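# Move the desk carton onto the coffee-table carton stack

## Task

Pick up the carton sitting on the desk and set it on the top of the carton stack on the coffee table, centred and lined up in the same orientation as the cartons beneath it. It must stay there without the robot supporting it, so release it. Then withdraw the arm and gripper to a spot well away from the stack and not over it. The robot must not topple or be left leaning, or the task fails.

## Robot and tools

ROBOT. A Hello Robot Stretch 4 with a single arm: an omni-wheel base, a lift that slides up and down a mast, a telescoping arm that reaches forward, a wrist with yaw, pitch and roll joints, and a two-finger gripper. It stands about 1.6 m tall, and the base rim lies within 0.23 m of the base origin. Cameras on the robot: head_camera, head_left_camera, head_right_camera and wrist_camera. Loose objects may occasionally get a brief shove from outside.

FRAMES. The base frame has its origin on the floor beneath the base centre, with x ahead, y to the left and z up. hand_pose is reported in this frame and marks a point between the open fingertips; with all wrist joints at 0 its axes line up with the base frame. Its printed position can be somewhat off. The odometry frame is where the base frame was when the scene began.

execute_actions. Arguments: "actions", a list holding one action or nothing (empty returns state and images only), and "cameras", a list of camera names or "all" (omitted or null also means all, [] means none; an unknown name rejects the call). An action may contain "base", "joints" or both, plus optional "pace" and "contact_limits"; alternatively it contains only "end_of_arm". All motions in one action begin together but may finish at different moments.
- base: exactly one key, each a relative move from where the base last reported itself in this scene. translate_m: metres straight ahead (positive forward), -2 to 2. strafe_m: metres sideways (positive left), -2 to 2. rotate_rad: radians in place (positive counter-clockwise seen from above), -3.2 to 3.2.
- joints: absolute targets by name, one number each. lift_m 0 to 1.2 m; arm_m 0 to 0.55 m of extension; wrist_yaw_rad -1.134 to 4.276 (0 points forward, positive turns left, 3.14 is folded back, above 3.4 the arm may block it); wrist_pitch_rad -1.117 to 4.259 (0 level, 1.57 pointing down); wrist_roll_rad -1.117 to 4.259 (0 keeps fingers at equal height, positive rolls clockwise viewed from behind); gripper_m -0.038 to 0.141 m fingertip gap (negative presses the tips together). Done tolerances: ±0.004 for lift, arm and gripper, ±0.02 for yaw and roll, ±0.05 for pitch. Out-of-range joint targets are clipped to the limit and run, with a note; any other bad value or unknown key rejects the call and nothing moves.
- pace: "slow", "default", "fast" or "max" (base up to 0.1/0.3/0.4/0.6 m/s and 1/2/3/4 rad/s). With lift_m above 0.2 the base is slowed further, down to 0.3 m/s and 1 rad/s at full height.
- contact_limits: {"arm_m": value}, 0 (gentlest) to 0.75 (firmest), default 0.5; how much force the arm motion may apply before halting.
- end_of_arm: "enable_torque" re-powers any wrist or gripper motor that cut out; it then holds its current position.
An action lasts at most 15 s. A joint or base left out of an action may still be driving toward its earlier target without the status showing it. If a result reports a stop, any later execute_actions, wait or finished_scene calls in the same reply are skipped. To unfold the wrist at the start, send lift_m 0.4 together with wrist_yaw_rad 0.

wait: "seconds", 0 to 10; commands nothing and returns the same state and images as an empty action.

zoom_image: "camera" (one of the four) and "region" [x0, y0, x1, y1] in pixels from the image's top-left, at most 504 by 504, on that camera's most recent full image.

read_manual: optional "section", only "licences"; returns licence text, no motion.

finished_scene: "scene", the current scene number; closes it for good once the last command has been held, and reports success.

RESULTS. The "pictures" line lists the cameras in image order. base_status and joint_status: "done" (for the base this only means wheels turned as ordered, slipping included); "off_target" (resting short, may still push); "contact_stop_at_<key>" (blocked by something; lift, arm or wheels then go slack, a slack lift may sag under load); "limit_stop_at_<name>"; "time_out"; "torque_fault" (a wrist or gripper motor overloaded and went limp until enable_torque). "limit_stop_at_tilt" means a lean over 6 degrees; lift, arm and wheels go slack and ignore commands until the lean drops. "limit_stop_at_own_body" is self-collision protection, likeliest with pitch below -0.2 combined with roll below -0.4 or above 4; moving away still works. on_its_own describes what you did not command; "held at" there is a target, not a position. lidar_m: 12 distances in metres from the base origin, 30-degree sectors, first straight ahead then counter-clockwise (4th left, 7th behind, 10th right); "-" is nothing seen or closer than 0.25 m; it sees table tops but may miss glass, thin legs and the rear. wrist_depth_mm: 7x7 grid of median depths, row by row from top left, 100 to 2000 mm, "-" invalid; the robot's own parts appear. base_odometry counts wheel turns; heading -3.142 to 3.142, positive left. If turned_by_wheels and turned_by_imu differ by over about 0.1 rad, the base likely slipped or bumped something. base_tilt is in degrees (forward and right positive) with a fixed bias up to about 1.5. motor_effort is percent of maximum, signed toward higher joint values, with the peak of the last action in brackets; wheel efforts are positive for a right turn. A rest effort outside its normal band suggests a load or a push.

GRIPPING. Command a gap smaller than the object; going further below squeezes harder and pulls the object in slightly. Neither the gripper_m reading nor "done" proves a grasp; look for a clear change in the gripper effort (at targets of 0 or more) and check the images. Tips jammed on a surface free up by raising the lift.

AVOID. Driving or turning with over 1 kg held and arm_m above 0.2, especially fast; strong steady pushes or pulls, especially with the gripper high; hard contacts, dropping or knocking over cartons, torque faults. Before finishing, open the gripper, make sure the carton rests on its own, and move the hand away from above the stack.

Each tool is called by a JSON object that holds its "name" and its "arguments".

## Session

{"name": "execute_actions", "arguments": {"actions": []}}

Scene clock: 0.00 s.
base_odometry: x=+0.000 y=+0.000 heading=+0.000 (m, m, rad; odometry frame)
turned_by_wheels: +0.000 (rad since the last result)
turned_by_imu: +0.000 (rad since the last result)
base_tilt: forward=-0.2 right=-0.3 (deg)
lidar_m: 1.43 1.40 2.04 1.58 1.52 1.64 0.91 0.87 0.95 1.91 1.85 2.25
base_status: not commanded
joint_positions: lift_m=+0.162 arm_m=-0.001 wrist_yaw_rad=+3.149 wrist_pitch_rad=+0.006 wrist_roll_rad=+0.019 gripper_m=+0.057
joint_status: not commanded
motor_effort: lift_m=+19 arm_m=-1 wrist_yaw_rad=+0 wrist_pitch_rad=-5 wrist_roll_rad=+0 gripper_m=-6 wheel_0=+1 wheel_1=+0 wheel_2=+0 (%)
hand_pose: x=-0.1189 y=+0.0852 z=+0.3387 quat_wxyz=(-0.004, -0.003, +0.010, +1.000) (m; base frame)
wrist_depth_mm: - 140 1537 - - 1808 1397 / - 117 157 - - 1808 1464 / - 120 157 1576 - 1808 1464 / 108 139 201 - - 1808 1464 / 216 1661 1808 - - 1863 1499 / 1281 1397 211 1430 197 1366 1336 / 904 917 946 150 931 878 904
pictures: head_camera, head_left_camera, head_right_camera, wrist_camera
Images, in order (width x height): head_camera 420x560, head_left_camera 420x672, head_right_camera 420x672, wrist_camera 616x392.

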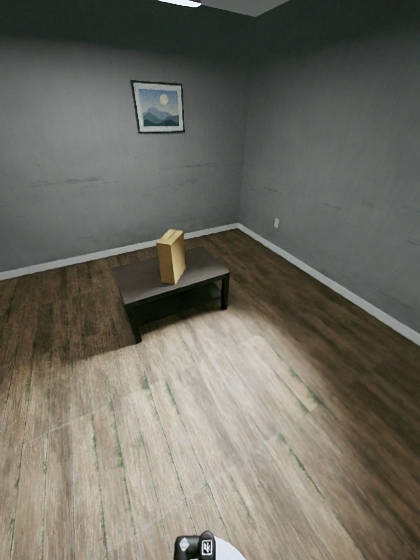

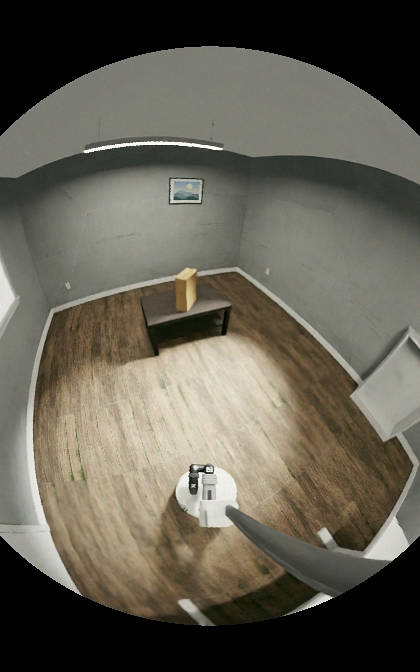

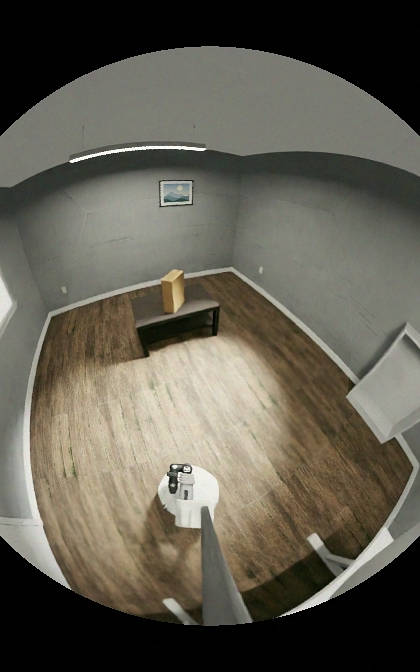

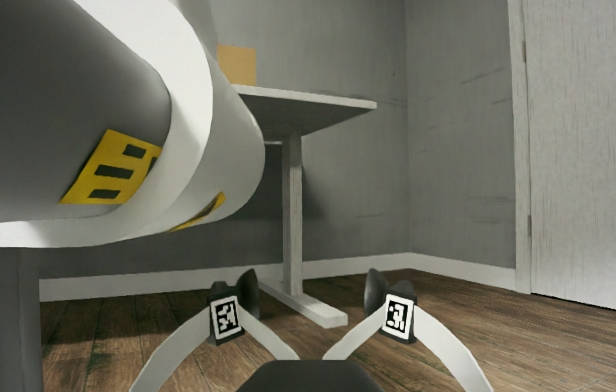

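{"name": "execute_actions", "arguments": {"actions": [{"base":{"rotate_rad":-2.75},"joints":{"lift_m":0.9,"wrist_yaw_rad":0,"wrist_pitch_rad":0.4,"gripper_m":0.141},"pace":"fast"}], "cameras": ["head_camera","wrist_camera"]}}

Scene clock: 5.17 s.
base_odometry: x=+0.000 y=+0.000 heading=-2.750 (m, m, rad; odometry frame)
turned_by_wheels: -2.750 (rad since the last result)
turned_by_imu: -2.731 (rad since the last result)
base_tilt: forward=-0.2 right=-0.3 (deg)
lidar_m: 0.87 0.88 2.00 1.84 2.25 1.50 1.42 2.34 1.63 1.50 1.59 0.94
base_status: done
joint_positions: lift_m=+0.900 arm_m=-0.001 wrist_yaw_rad=+0.000 wrist_pitch_rad=+0.402 wrist_roll_rad=+0.019 gripper_m=+0.141
joint_status: all done
motor_effort: lift_m=+23(25) arm_m=-1(1) wrist_yaw_rad=-1(9) wrist_pitch_rad=-6(4) wrist_roll_rad=-2(1) gripper_m=+0(0) wheel_0=-1(7) wheel_1=-1(10) wheel_2=-2(8) (%)
hand_pose: x=+0.4358 y=-0.0873 z=+0.9650 quat_wxyz=(+0.980, +0.009, +0.200, -0.002) (m; base frame)
wrist_depth_mm: 1281 1281 1336 1336 1308 1308 1397 / 1336 1336 1366 1366 1397 1430 1430 / 1397 1464 1397 1397 866 1499 1499 / 1042 1042 1025 946 891 991 1576 / 798 798 798 831 831 831 1708 / 1618 215 1708 1756 1708 208 1661 / 1366 1336 1397 150 1366 1336 1366
pictures: head_camera, wrist_camera
Images, in order (width x height): head_camera 420x560, wrist_camera 616x392.

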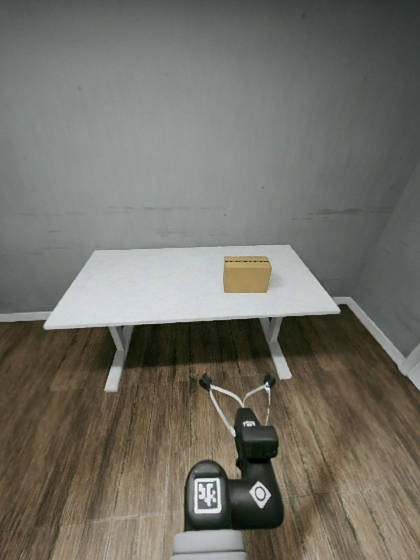

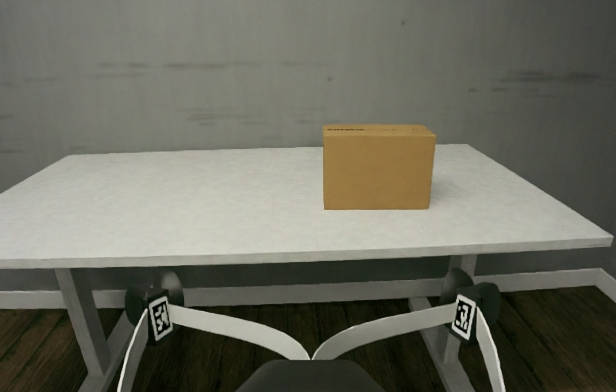

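{"name": "execute_actions", "arguments": {"actions": [{"base":{"translate_m":0.55},"joints":{"lift_m":1.19,"wrist_pitch_rad":1.57,"wrist_roll_rad":1.57,"arm_m":0.2},"pace":"fast"}], "cameras": []}}

{"name": "execute_actions", "arguments": {"actions": [{"base":{"strafe_m":-0.14},"joints":{"arm_m":0.42},"pace":"fast"}], "cameras": ["head_camera","wrist_camera"]}}

Scene clock: 11.40 s.
base_odometry: x=-0.508 y=-0.210 heading=-2.751 (m, m, rad; odometry frame)
turned_by_wheels: +0.000 (rad since the last result)
turned_by_imu: -0.001 (rad since the last result)
base_tilt: forward=-0.2 right=-0.3 (deg)
lidar_m: 0.33 0.36 0.49 1.88 1.96 2.09 1.98 2.33 1.62 1.49 0.51 0.37
base_status: done
joint_positions: lift_m=+1.190 arm_m=+0.199 wrist_yaw_rad=+0.000 wrist_pitch_rad=+1.570 wrist_roll_rad=+1.569 gripper_m=+0.141
joint_status: all done
motor_effort: lift_m=+23(25) arm_m=+6(10) wrist_yaw_rad=-1(1) wrist_pitch_rad=+1(6) wrist_roll_rad=+2(4) gripper_m=-2(1) wheel_0=-1(7) wheel_1=-1(8) wheel_2=+0(12) (%)
hand_pose: x=+0.3703 y=-0.0874 z=+1.0794 quat_wxyz=(+0.501, +0.500, +0.500, -0.499) (m; base frame)
wrist_depth_mm: 407 407 591 1336 1281 1281 1308 / 407 407 585 585 1281 1281 1281 / 404 404 585 585 1281 1281 1281 / 410 407 580 580 1255 1281 1281 / 585 580 585 585 1078 1138 1255 / 585 214 580 585 1078 210 1281 / 585 574 580 150 1308 1336 1255
pictures: none
No camera images: the call's "cameras" was empty. Leave "cameras" out to get every camera's image.

Scene clock: 13.07 s.
base_odometry: x=-0.562 y=-0.080 heading=-2.751 (m, m, rad; odometry frame)
turned_by_wheels: +0.000 (rad since the last result)
turned_by_imu: +0.001 (rad since the last result)
base_tilt: forward=-0.3 right=-0.4 (deg)
lidar_m: 0.33 0.34 0.52 2.04 2.08 2.09 2.02 2.07 1.43 1.34 0.53 0.36
base_status: done
joint_positions: lift_m=+1.190 arm_m=+0.419 wrist_yaw_rad=+0.000 wrist_pitch_rad=+1.570 wrist_roll_rad=+1.569 gripper_m=+0.141
joint_status: all done
motor_effort: lift_m=+23(23) arm_m=+6(7) wrist_yaw_rad=-1(1) wrist_pitch_rad=+0(0) wrist_roll_rad=+2(2) gripper_m=+0(1) wheel_0=+1(8) wheel_1=+0(10) wheel_2=+0(0) (%)
hand_pose: x=+0.5902 y=-0.0874 z=+1.0794 quat_wxyz=(+0.501, +0.500, +0.500, -0.499) (m; base frame)
wrist_depth_mm: 591 591 585 591 585 1308 1308 / 591 580 585 585 585 1281 1308 / 585 585 585 404 585 1281 1281 / 585 585 585 402 580 1060 1281 / 585 580 580 402 580 1060 1078 / 591 214 399 402 580 211 1255 / 580 580 574 150 580 946 1308
pictures: head_camera, wrist_camera
Images, in order (width x height): head_camera 420x560, wrist_camera 616x392.

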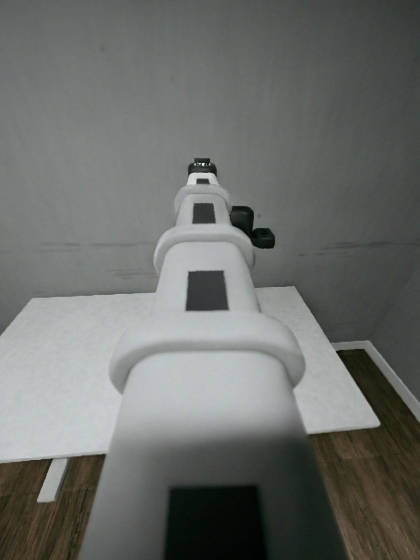

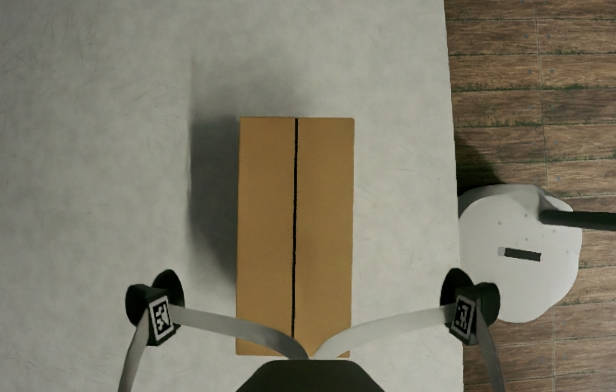

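{"name": "execute_actions", "arguments": {"actions": [{"base":{"strafe_m":-0.012},"joints":{"arm_m":0.44,"lift_m":1.05,"wrist_roll_rad":1.59}}], "cameras": ["wrist_camera"]}}

Scene clock: 20.40 s.
base_odometry: x=-0.566 y=-0.069 heading=-2.751 (m, m, rad; odometry frame)
turned_by_wheels: +0.000 (rad since the last result)
turned_by_imu: +0.001 (rad since the last result)
base_tilt: forward=-0.2 right=-0.4 (deg)
lidar_m: 0.34 0.38 0.50 2.06 2.10 2.11 1.99 2.09 1.40 1.32 0.55 0.37
base_status: done
joint_positions: lift_m=+1.050 arm_m=+0.439 wrist_yaw_rad=+0.000 wrist_pitch_rad=+1.570 wrist_roll_rad=+1.589 gripper_m=+0.141
joint_status: all done
motor_effort: lift_m=+15(23) arm_m=+6(9) wrist_yaw_rad=-1(1) wrist_pitch_rad=+1(1) wrist_roll_rad=+2(2) gripper_m=+0(0) wheel_0=+1(9) wheel_1=-1(10) wheel_2=+0(3) (%)
hand_pose: x=+0.6102 y=-0.0874 z=+0.9401 quat_wxyz=(+0.496, +0.505, +0.495, -0.504) (m; base frame)
wrist_depth_mm: 449 449 445 442 442 442 1138 / 445 445 445 442 442 442 1160 / 445 445 442 264 264 442 1118 / 449 445 442 263 262 442 931 / 445 442 445 262 263 436 946 / 442 214 263 260 262 211 931 / 445 442 442 150 262 439 1138
pictures: wrist_camera
Images, in order (width x height): wrist_camera 616x392.

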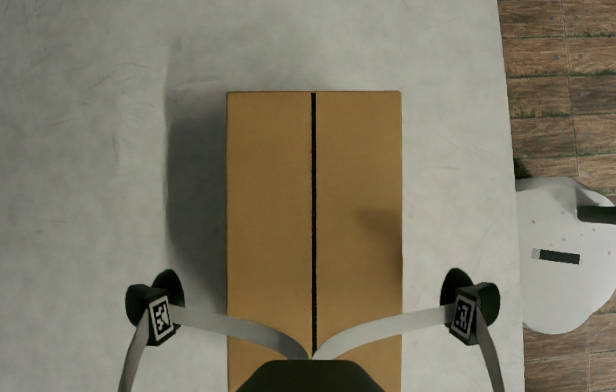

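{"name": "execute_actions", "arguments": {"actions": [{"joints":{"lift_m":0.975}}], "cameras": ["wrist_camera"]}}

{"name": "execute_actions", "arguments": {"actions": [{"joints":{"gripper_m":0.04}}], "cameras": []}}

{"name": "execute_actions", "arguments": {"actions": [{"joints":{"lift_m":1.02}}], "cameras": ["wrist_camera"]}}

Scene clock: 23.77 s.
base_odometry: x=-0.566 y=-0.069 heading=-2.751 (m, m, rad; odometry frame)
turned_by_wheels: +0.000 (rad since the last result)
turned_by_imu: +0.001 (rad since the last result)
base_tilt: forward=-0.3 right=-0.4 (deg)
lidar_m: 0.32 0.38 0.49 2.05 2.09 2.11 1.99 2.07 1.43 1.32 0.55 0.37
base_status: not commanded
joint_positions: lift_m=+0.975 arm_m=+0.439 wrist_yaw_rad=+0.000 wrist_pitch_rad=+1.570 wrist_roll_rad=+1.589 gripper_m=+0.141
joint_status: all done
motor_effort: lift_m=+14(14) arm_m=+6(6) wrist_yaw_rad=-1(1) wrist_pitch_rad=+0(1) wrist_roll_rad=+2(4) gripper_m=-2(0) wheel_0=+1(1) wheel_1=-1(1) wheel_2=+0(0) (%)
hand_pose: x=+0.6102 y=-0.0874 z=+0.8652 quat_wxyz=(+0.496, +0.505, +0.495, -0.504) (m; base frame)
wrist_depth_mm: 373 373 373 370 370 368 1098 / 375 373 189 188 189 366 1098 / 375 370 189 189 188 370 1098 / 368 370 189 189 188 364 854 / 368 368 188 187 188 364 866 / 370 214 188 187 186 203 366 / 370 370 187 146 187 364 364
pictures: wrist_camera
Images, in order (width x height): wrist_camera 616x392.

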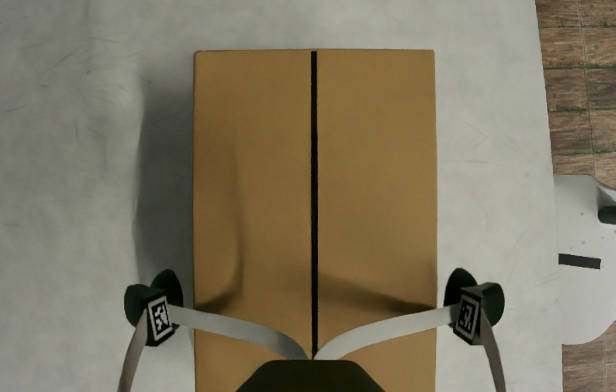

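Scene clock: 25.77 s.
base_odometry: x=-0.566 y=-0.069 heading=-2.751 (m, m, rad; odometry frame)
turned_by_wheels: +0.000 (rad since the last result)
turned_by_imu: +0.000 (rad since the last result)
base_tilt: forward=-0.3 right=-0.4 (deg)
lidar_m: 0.33 0.37 0.50 2.03 2.10 2.09 1.99 2.07 1.42 1.33 0.54 0.37
base_status: not commanded
joint_positions: lift_m=+0.975 arm_m=+0.439 wrist_yaw_rad=+0.000 wrist_pitch_rad=+1.570 wrist_roll_rad=+1.589 gripper_m=+0.040
joint_status: all done
motor_effort: lift_m=+15(15) arm_m=+6(6) wrist_yaw_rad=-1(1) wrist_pitch_rad=-1(2) wrist_roll_rad=+1(4) gripper_m=-26(25) wheel_0=+1(1) wheel_1=-1(1) wheel_2=+0(0) (%)
hand_pose: x=+0.6101 y=-0.0874 z=+0.8651 quat_wxyz=(+0.495, +0.505, +0.495, -0.504) (m; base frame)
wrist_depth_mm: 373 373 373 368 368 366 1078 / 370 370 167 167 167 364 1060 / 370 370 167 167 166 366 1060 / 370 373 167 167 166 364 854 / 368 368 167 166 166 364 866 / 373 185 167 165 165 178 364 / 370 366 167 165 165 364 615
pictures: none
No camera images: the call's "cameras" was empty. Leave "cameras" out to get every camera's image.

Scene clock: 26.83 s.
base_odometry: x=-0.566 y=-0.069 heading=-2.751 (m, m, rad; odometry frame)
turned_by_wheels: +0.000 (rad since the last result)
turned_by_imu: +0.000 (rad since the last result)
base_tilt: forward=-0.2 right=-0.4 (deg)
lidar_m: 0.33 0.35 0.50 2.06 2.12 2.06 2.00 2.05 1.43 1.33 0.53 0.37
base_status: not commanded
joint_positions: lift_m=+1.020 arm_m=+0.439 wrist_yaw_rad=+0.000 wrist_pitch_rad=+1.570 wrist_roll_rad=+1.589 gripper_m=+0.040
joint_status: all done
motor_effort: lift_m=+24(25) arm_m=+6(6) wrist_yaw_rad=-1(1) wrist_pitch_rad=-1(1) wrist_roll_rad=+2(3) gripper_m=-20(20) wheel_0=+1(1) wheel_1=-1(1) wheel_2=+0(1) (%)
hand_pose: x=+0.6101 y=-0.0874 z=+0.9093 quat_wxyz=(+0.495, +0.505, +0.495, -0.504) (m; base frame)
wrist_depth_mm: 418 415 421 413 413 410 1118 / 415 413 167 167 166 413 1118 / 413 413 168 167 166 410 1118 / 415 413 167 167 167 413 931 / 413 413 166 166 165 410 917 / 415 185 167 166 165 178 904 / 413 413 166 165 164 410 1118
pictures: wrist_camera
Images, in order (width x height): wrist_camera 616x392.

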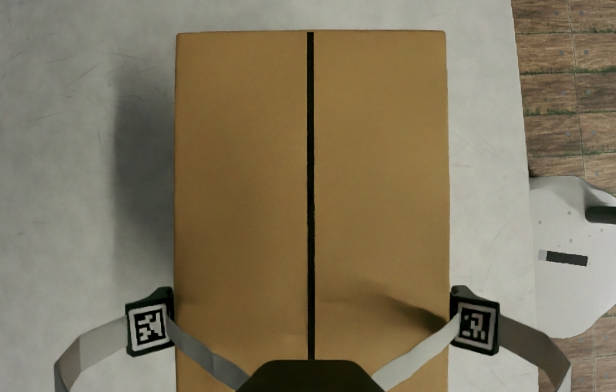

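{"name": "execute_actions", "arguments": {"actions": [{"base":{"translate_m":-1.5},"joints":{"lift_m":1.1,"arm_m":0.2,"wrist_roll_rad":0},"pace":"fast"}], "cameras": []}}

{"name": "execute_actions", "arguments": {"actions": [{"base":{"rotate_rad":2.55}}]}}

Scene clock: 36.00 s.
base_odometry: x=+0.821 y=+0.502 heading=-2.750 (m, m, rad; odometry frame)
turned_by_wheels: +0.000 (rad since the last result)
turned_by_imu: +0.008 (rad since the last result)
base_tilt: forward=-0.3 right=-0.2 (deg)
lidar_m: 0.25 1.92 2.22 2.27 0.71 0.49 0.60 2.15 1.48 1.42 1.49 0.25
base_status: done
joint_positions: lift_m=+1.100 arm_m=+0.201 wrist_yaw_rad=+0.000 wrist_pitch_rad=+1.570 wrist_roll_rad=+0.001 gripper_m=+0.040
joint_status: all done
motor_effort: lift_m=+24(26) arm_m=-5(4) wrist_yaw_rad=-1(2) wrist_pitch_rad=-2(2) wrist_roll_rad=+0(3) gripper_m=-22(22) wheel_0=+1(4) wheel_1=+1(4) wheel_2=-1(7) (%)
hand_pose: x=+0.3720 y=-0.0874 z=+0.9894 quat_wxyz=(+0.707, +0.000, +0.707, +0.000) (m; base frame)
wrist_depth_mm: 1229 1255 1205 1229 1229 1229 1182 / 1205 1229 168 167 167 1229 1229 / 1255 1229 167 167 166 1229 1205 / 1205 1205 167 167 166 1182 1182 / 1205 1255 167 166 166 1205 1205 / 1229 186 166 165 164 178 1160 / 1205 1255 165 165 164 1182 1205
pictures: none
No camera images: the call's "cameras" was empty. Leave "cameras" out to get every camera's image.

Scene clock: 39.23 s.
base_odometry: x=+0.820 y=+0.502 heading=-0.201 (m, m, rad; odometry frame)
turned_by_wheels: +2.550 (rad since the last result)
turned_by_imu: +2.534 (rad since the last result)
base_tilt: forward=-0.2 right=-0.4 (deg)
lidar_m: 0.25 0.50 2.09 1.56 1.45 1.47 1.80 1.84 1.85 2.23 2.27 0.25
base_status: done
joint_positions: lift_m=+1.100 arm_m=+0.201 wrist_yaw_rad=+0.000 wrist_pitch_rad=+1.570 wrist_roll_rad=+0.001 gripper_m=+0.040
joint_status: not commanded
motor_effort: lift_m=+23(24) arm_m=-5(5) wrist_yaw_rad=-1(1) wrist_pitch_rad=+1(0) wrist_roll_rad=-2(1) gripper_m=-23(23) wheel_0=+0(5) wheel_1=+1(4) wheel_2=-1(5) (%)
hand_pose: x=+0.3720 y=-0.0874 z=+0.9894 quat_wxyz=(+0.707, +0.000, +0.707, +0.000) (m; base frame)
wrist_depth_mm: 1255 778 768 691 768 1229 1205 / 1229 778 167 167 167 1229 1182 / 1229 1205 167 167 167 1205 1205 / 1229 1229 167 166 166 1205 1205 / 1205 1229 167 166 166 1205 1182 / 1229 185 167 165 165 178 1205 / 1229 1229 166 166 165 1229 1205
pictures: head_camera, head_left_camera, head_right_camera, wrist_camera
Images, in order (width x height): head_camera 420x560, head_left_camera 420x672, head_right_camera 420x672, wrist_camera 616x392.

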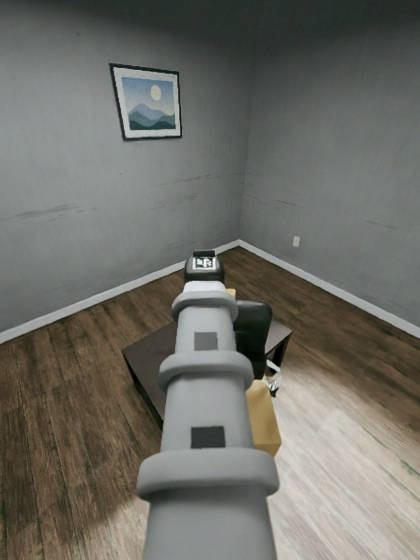

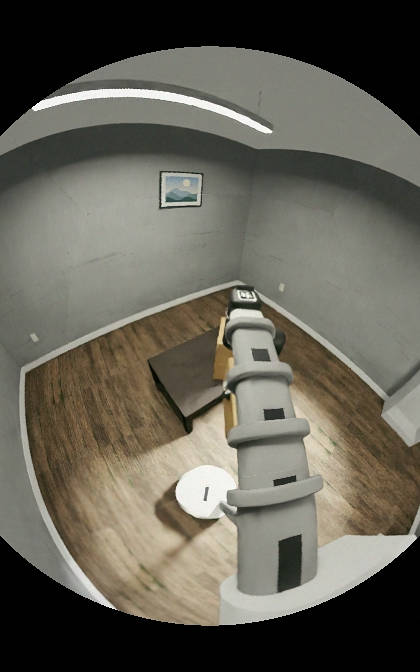

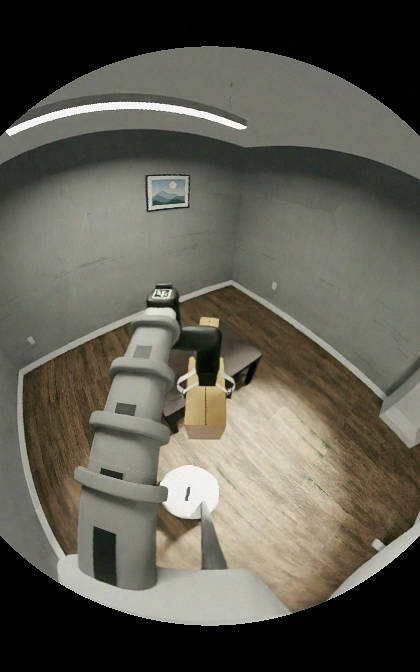

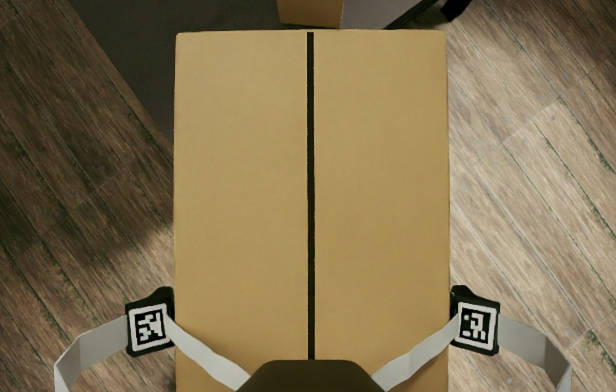

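{"name": "execute_actions", "arguments": {"actions": [{"base":{"translate_m":0.22},"joints":{"arm_m":0.39,"wrist_roll_rad":0.09}}]}}

Scene clock: 43.33 s.
base_odometry: x=+1.036 y=+0.459 heading=-0.201 (m, m, rad; odometry frame)
turned_by_wheels: +0.000 (rad since the last result)
turned_by_imu: +0.000 (rad since the last result)
base_tilt: forward=-0.2 right=-0.3 (deg)
lidar_m: 0.34 0.27 1.96 1.72 1.57 1.59 1.99 2.01 2.04 2.22 2.13 0.43
base_status: done
joint_positions: lift_m=+1.100 arm_m=+0.389 wrist_yaw_rad=+0.000 wrist_pitch_rad=+1.570 wrist_roll_rad=+0.089 gripper_m=+0.040
joint_status: all done
motor_effort: lift_m=+23(23) arm_m=+6(7) wrist_yaw_rad=-1(1) wrist_pitch_rad=+1(2) wrist_roll_rad=+1(3) gripper_m=-21(20) wheel_0=-1(4) wheel_1=+0(3) wheel_2=+0(10) (%)
hand_pose: x=+0.5602 y=-0.0874 z=+0.9894 quat_wxyz=(+0.707, +0.032, +0.706, -0.032) (m; base frame)
wrist_depth_mm: 1229 1229 591 407 580 768 1182 / 1229 1255 167 167 166 759 1205 / 1205 768 167 167 166 1182 1182 / 778 768 167 166 165 1182 1160 / 1205 759 167 167 165 1182 1205 / 1255 186 166 166 166 178 1182 / 1205 1229 165 165 165 1182 1205
pictures: head_camera, head_left_camera, head_right_camera, wrist_camera
Images, in order (width x height): head_camera 420x560, head_left_camera 420x672, head_right_camera 420x672, wrist_camera 616x392.

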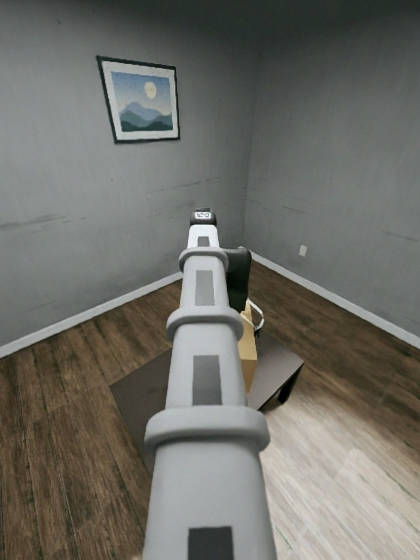

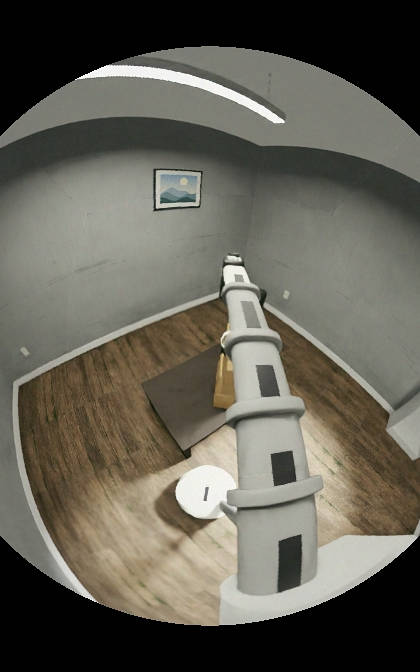

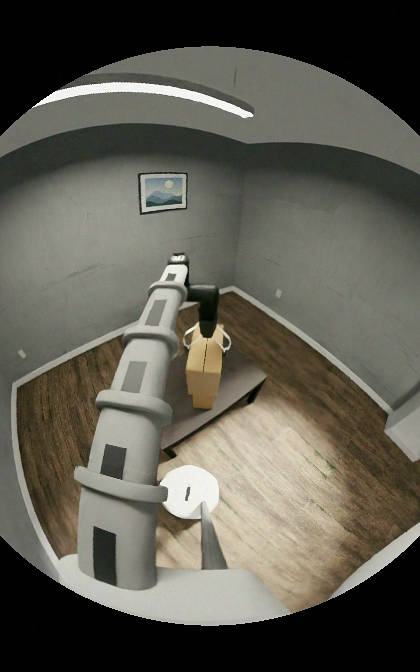

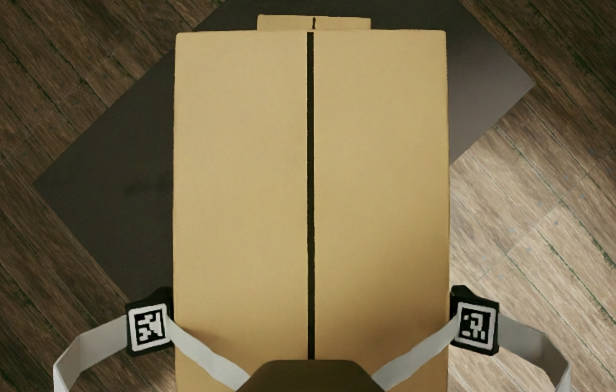

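{"name": "execute_actions", "arguments": {"actions": [{"base":{"strafe_m":-0.007},"joints":{"arm_m":0.512,"wrist_roll_rad":0.135,"lift_m":1.062}}], "cameras": ["head_right_camera","head_left_camera"]}}

{"name": "zoom_image", "arguments": {"camera": "head_right_camera", "region": [150,290,270,420]}}

Scene clock: 47.07 s.
base_odometry: x=+1.035 y=+0.452 heading=-0.201 (m, m, rad; odometry frame)
turned_by_wheels: +0.000 (rad since the last result)
turned_by_imu: +0.001 (rad since the last result)
base_tilt: forward=-0.2 right=-0.4 (deg)
lidar_m: 0.33 0.28 1.96 1.72 1.58 1.61 1.98 2.00 2.05 2.21 2.13 0.51
base_status: done
joint_positions: lift_m=+1.062 arm_m=+0.511 wrist_yaw_rad=+0.000 wrist_pitch_rad=+1.570 wrist_roll_rad=+0.134 gripper_m=+0.040
joint_status: all done
motor_effort: lift_m=+15(21) arm_m=+6(10) wrist_yaw_rad=+0(1) wrist_pitch_rad=+1(0) wrist_roll_rad=+2(4) gripper_m=-24(22) wheel_0=+0(7) wheel_1=+1(2) wheel_2=-1(2) (%)
hand_pose: x=+0.6821 y=-0.0874 z=+0.9521 quat_wxyz=(+0.706, +0.047, +0.705, -0.047) (m; base frame)
wrist_depth_mm: 1160 1182 723 715 723 1160 1160 / 1182 1160 167 167 167 715 1160 / 1205 732 167 167 166 707 1160 / 1182 723 167 166 166 723 1138 / 732 715 166 166 166 1160 1160 / 1182 187 167 166 165 178 1138 / 1182 732 166 165 165 1160 1138
pictures: head_left_camera, head_right_camera
Images, in order (width x height): head_left_camera 420x672, head_right_camera 420x672.

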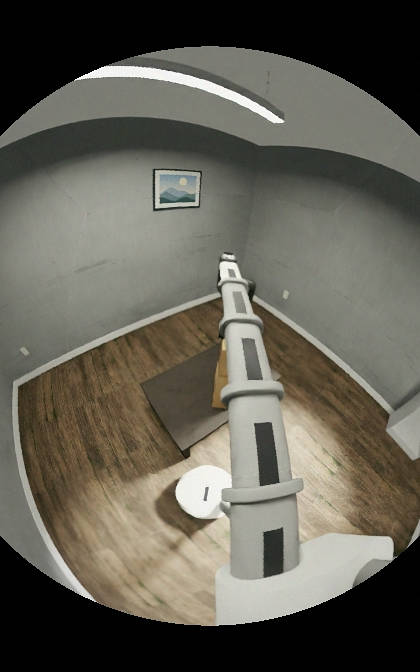

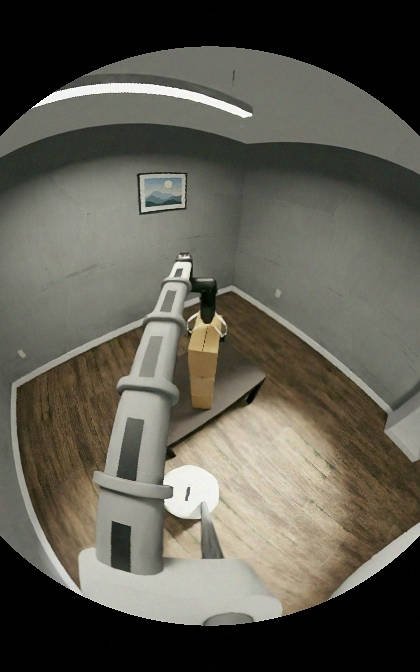

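Region (150, 290, 270, 420) of head_right_camera's 420x672 image, scaled by 3.877, with more detail than that image has; it fills the left 465 columns of this view, and the rest is white.

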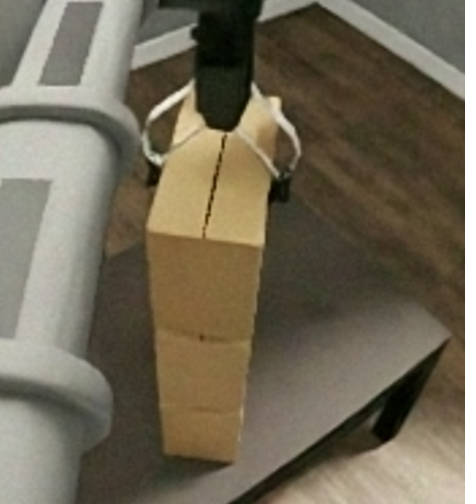

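{"name": "execute_actions", "arguments": {"actions": [{"joints":{"gripper_m":0.141}}], "cameras": []}}

{"name": "execute_actions", "arguments": {"actions": [{"joints":{"lift_m":1.15},"pace":"fast"}], "cameras": []}}

{"name": "execute_actions", "arguments": {"actions": [{"base":{"strafe_m":-0.4},"joints":{"arm_m":0},"pace":"fast"}], "cameras": ["head_camera"]}}

{"name": "zoom_image", "arguments": {"camera": "head_camera", "region": [30,230,230,450]}}

Scene clock: 55.83 s.
base_odometry: x=+1.035 y=+0.452 heading=-0.201 (m, m, rad; odometry frame)
turned_by_wheels: +0.000 (rad since the last result)
turned_by_imu: +0.001 (rad since the last result)
base_tilt: forward=-0.2 right=-0.4 (deg)
lidar_m: 0.32 0.27 1.92 1.68 1.59 1.62 2.02 2.02 2.02 2.20 2.15 0.51
base_status: not commanded
joint_positions: lift_m=+1.062 arm_m=+0.511 wrist_yaw_rad=+0.000 wrist_pitch_rad=+1.570 wrist_roll_rad=+0.134 gripper_m=+0.141
joint_status: all done
motor_effort: lift_m=+15(15) arm_m=+6(6) wrist_yaw_rad=+0(0) wrist_pitch_rad=-1(5) wrist_roll_rad=+3(2) gripper_m=+0(21) wheel_0=+0(0) wheel_1=+1(1) wheel_2=+0(1) (%)
hand_pose: x=+0.6821 y=-0.0874 z=+0.9521 quat_wxyz=(+0.706, +0.048, +0.705, -0.048) (m; base frame)
wrist_depth_mm: 1205 1182 1182 741 723 1182 1182 / 1182 1182 187 187 186 723 1182 / 1205 732 187 186 186 715 1182 / 1160 732 186 186 185 707 1160 / 732 732 186 186 185 1160 1160 / 1182 214 186 185 185 206 1138 / 1182 732 186 145 184 1160 1160
pictures: none
No camera images: the call's "cameras" was empty. Leave "cameras" out to get every camera's image.

Scene clock: 56.97 s.
base_odometry: x=+1.035 y=+0.452 heading=-0.201 (m, m, rad; odometry frame)
turned_by_wheels: +0.000 (rad since the last result)
turned_by_imu: +0.000 (rad since the last result)
base_tilt: forward=-0.2 right=-0.3 (deg)
lidar_m: 0.34 0.29 1.96 1.70 1.57 1.59 2.01 2.01 2.04 2.18 2.13 0.52
base_status: not commanded
joint_positions: lift_m=+1.150 arm_m=+0.511 wrist_yaw_rad=+0.000 wrist_pitch_rad=+1.570 wrist_roll_rad=+0.134 gripper_m=+0.141
joint_status: all done
motor_effort: lift_m=+23(25) arm_m=+6(6) wrist_yaw_rad=+1(0) wrist_pitch_rad=+1(1) wrist_roll_rad=+2(2) gripper_m=+1(1) wheel_0=+0(0) wheel_1=+1(1) wheel_2=-1(0) (%)
hand_pose: x=+0.6822 y=-0.0874 z=+1.0394 quat_wxyz=(+0.706, +0.048, +0.705, -0.048) (m; base frame)
wrist_depth_mm: 1308 1281 1281 809 809 1229 1255 / 1308 1255 831 809 809 1255 1308 / 1255 1229 809 273 272 809 1255 / 1281 820 831 273 271 1255 1255 / 1281 820 809 272 271 1281 1281 / 1281 214 272 271 270 211 1205 / 1281 1255 798 150 270 1255 1229
pictures: none
No camera images: the call's "cameras" was empty. Leave "cameras" out to get every camera's image.

Scene clock: 59.57 s.
base_odometry: x=+0.955 y=+0.060 heading=-0.201 (m, m, rad; odometry frame)
turned_by_wheels: +0.000 (rad since the last result)
turned_by_imu: +0.001 (rad since the last result)
base_tilt: forward=-0.2 right=-0.4 (deg)
lidar_m: 0.58 0.51 0.54 2.04 1.89 1.94 1.95 1.75 1.77 1.81 1.81 1.86
base_status: done
joint_positions: lift_m=+1.150 arm_m=+0.001 wrist_yaw_rad=+0.000 wrist_pitch_rad=+1.570 wrist_roll_rad=+0.135 gripper_m=+0.141
joint_status: all done
motor_effort: lift_m=+23(23) arm_m=-5(3) wrist_yaw_rad=+1(0) wrist_pitch_rad=-2(1) wrist_roll_rad=+2(3) gripper_m=+1(1) wheel_0=-2(9) wheel_1=+0(5) wheel_2=-1(0) (%)
hand_pose: x=+0.1720 y=-0.0874 z=+1.0394 quat_wxyz=(+0.706, +0.048, +0.705, -0.048) (m; base frame)
wrist_depth_mm: 621 842 991 1255 1255 1255 1229 / 820 820 1255 1308 1255 1255 1255 / 831 1160 1255 1255 1281 1255 1205 / 831 1281 1255 1255 1229 1255 1281 / 1281 1255 1281 1042 1229 1229 1255 / 1255 216 1060 1042 1281 211 1281 / 1281 1281 1255 150 1229 1255 1255
pictures: head_camera
Images, in order (width x height): head_camera 420x560.

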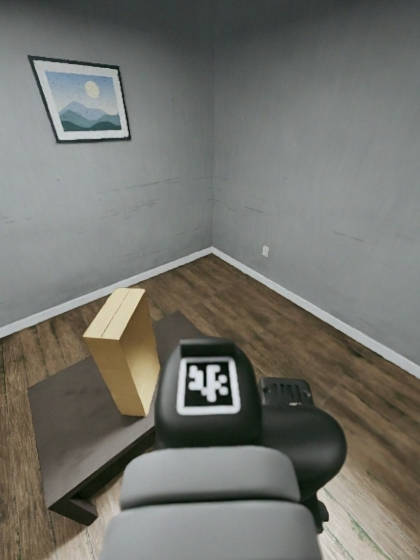

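Region (30, 230, 230, 450) of head_camera's 420x560 image, scaled by 2.291, with more detail than that image has; it fills the left 458 columns of this view, and the rest is white.

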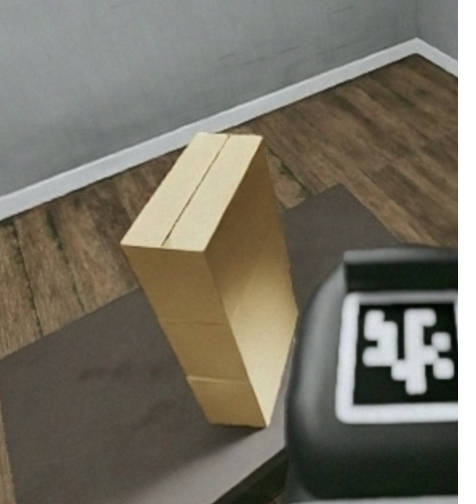

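{"name": "finished_scene", "arguments": {"scene": 1}}

The scene is finished: the task was done.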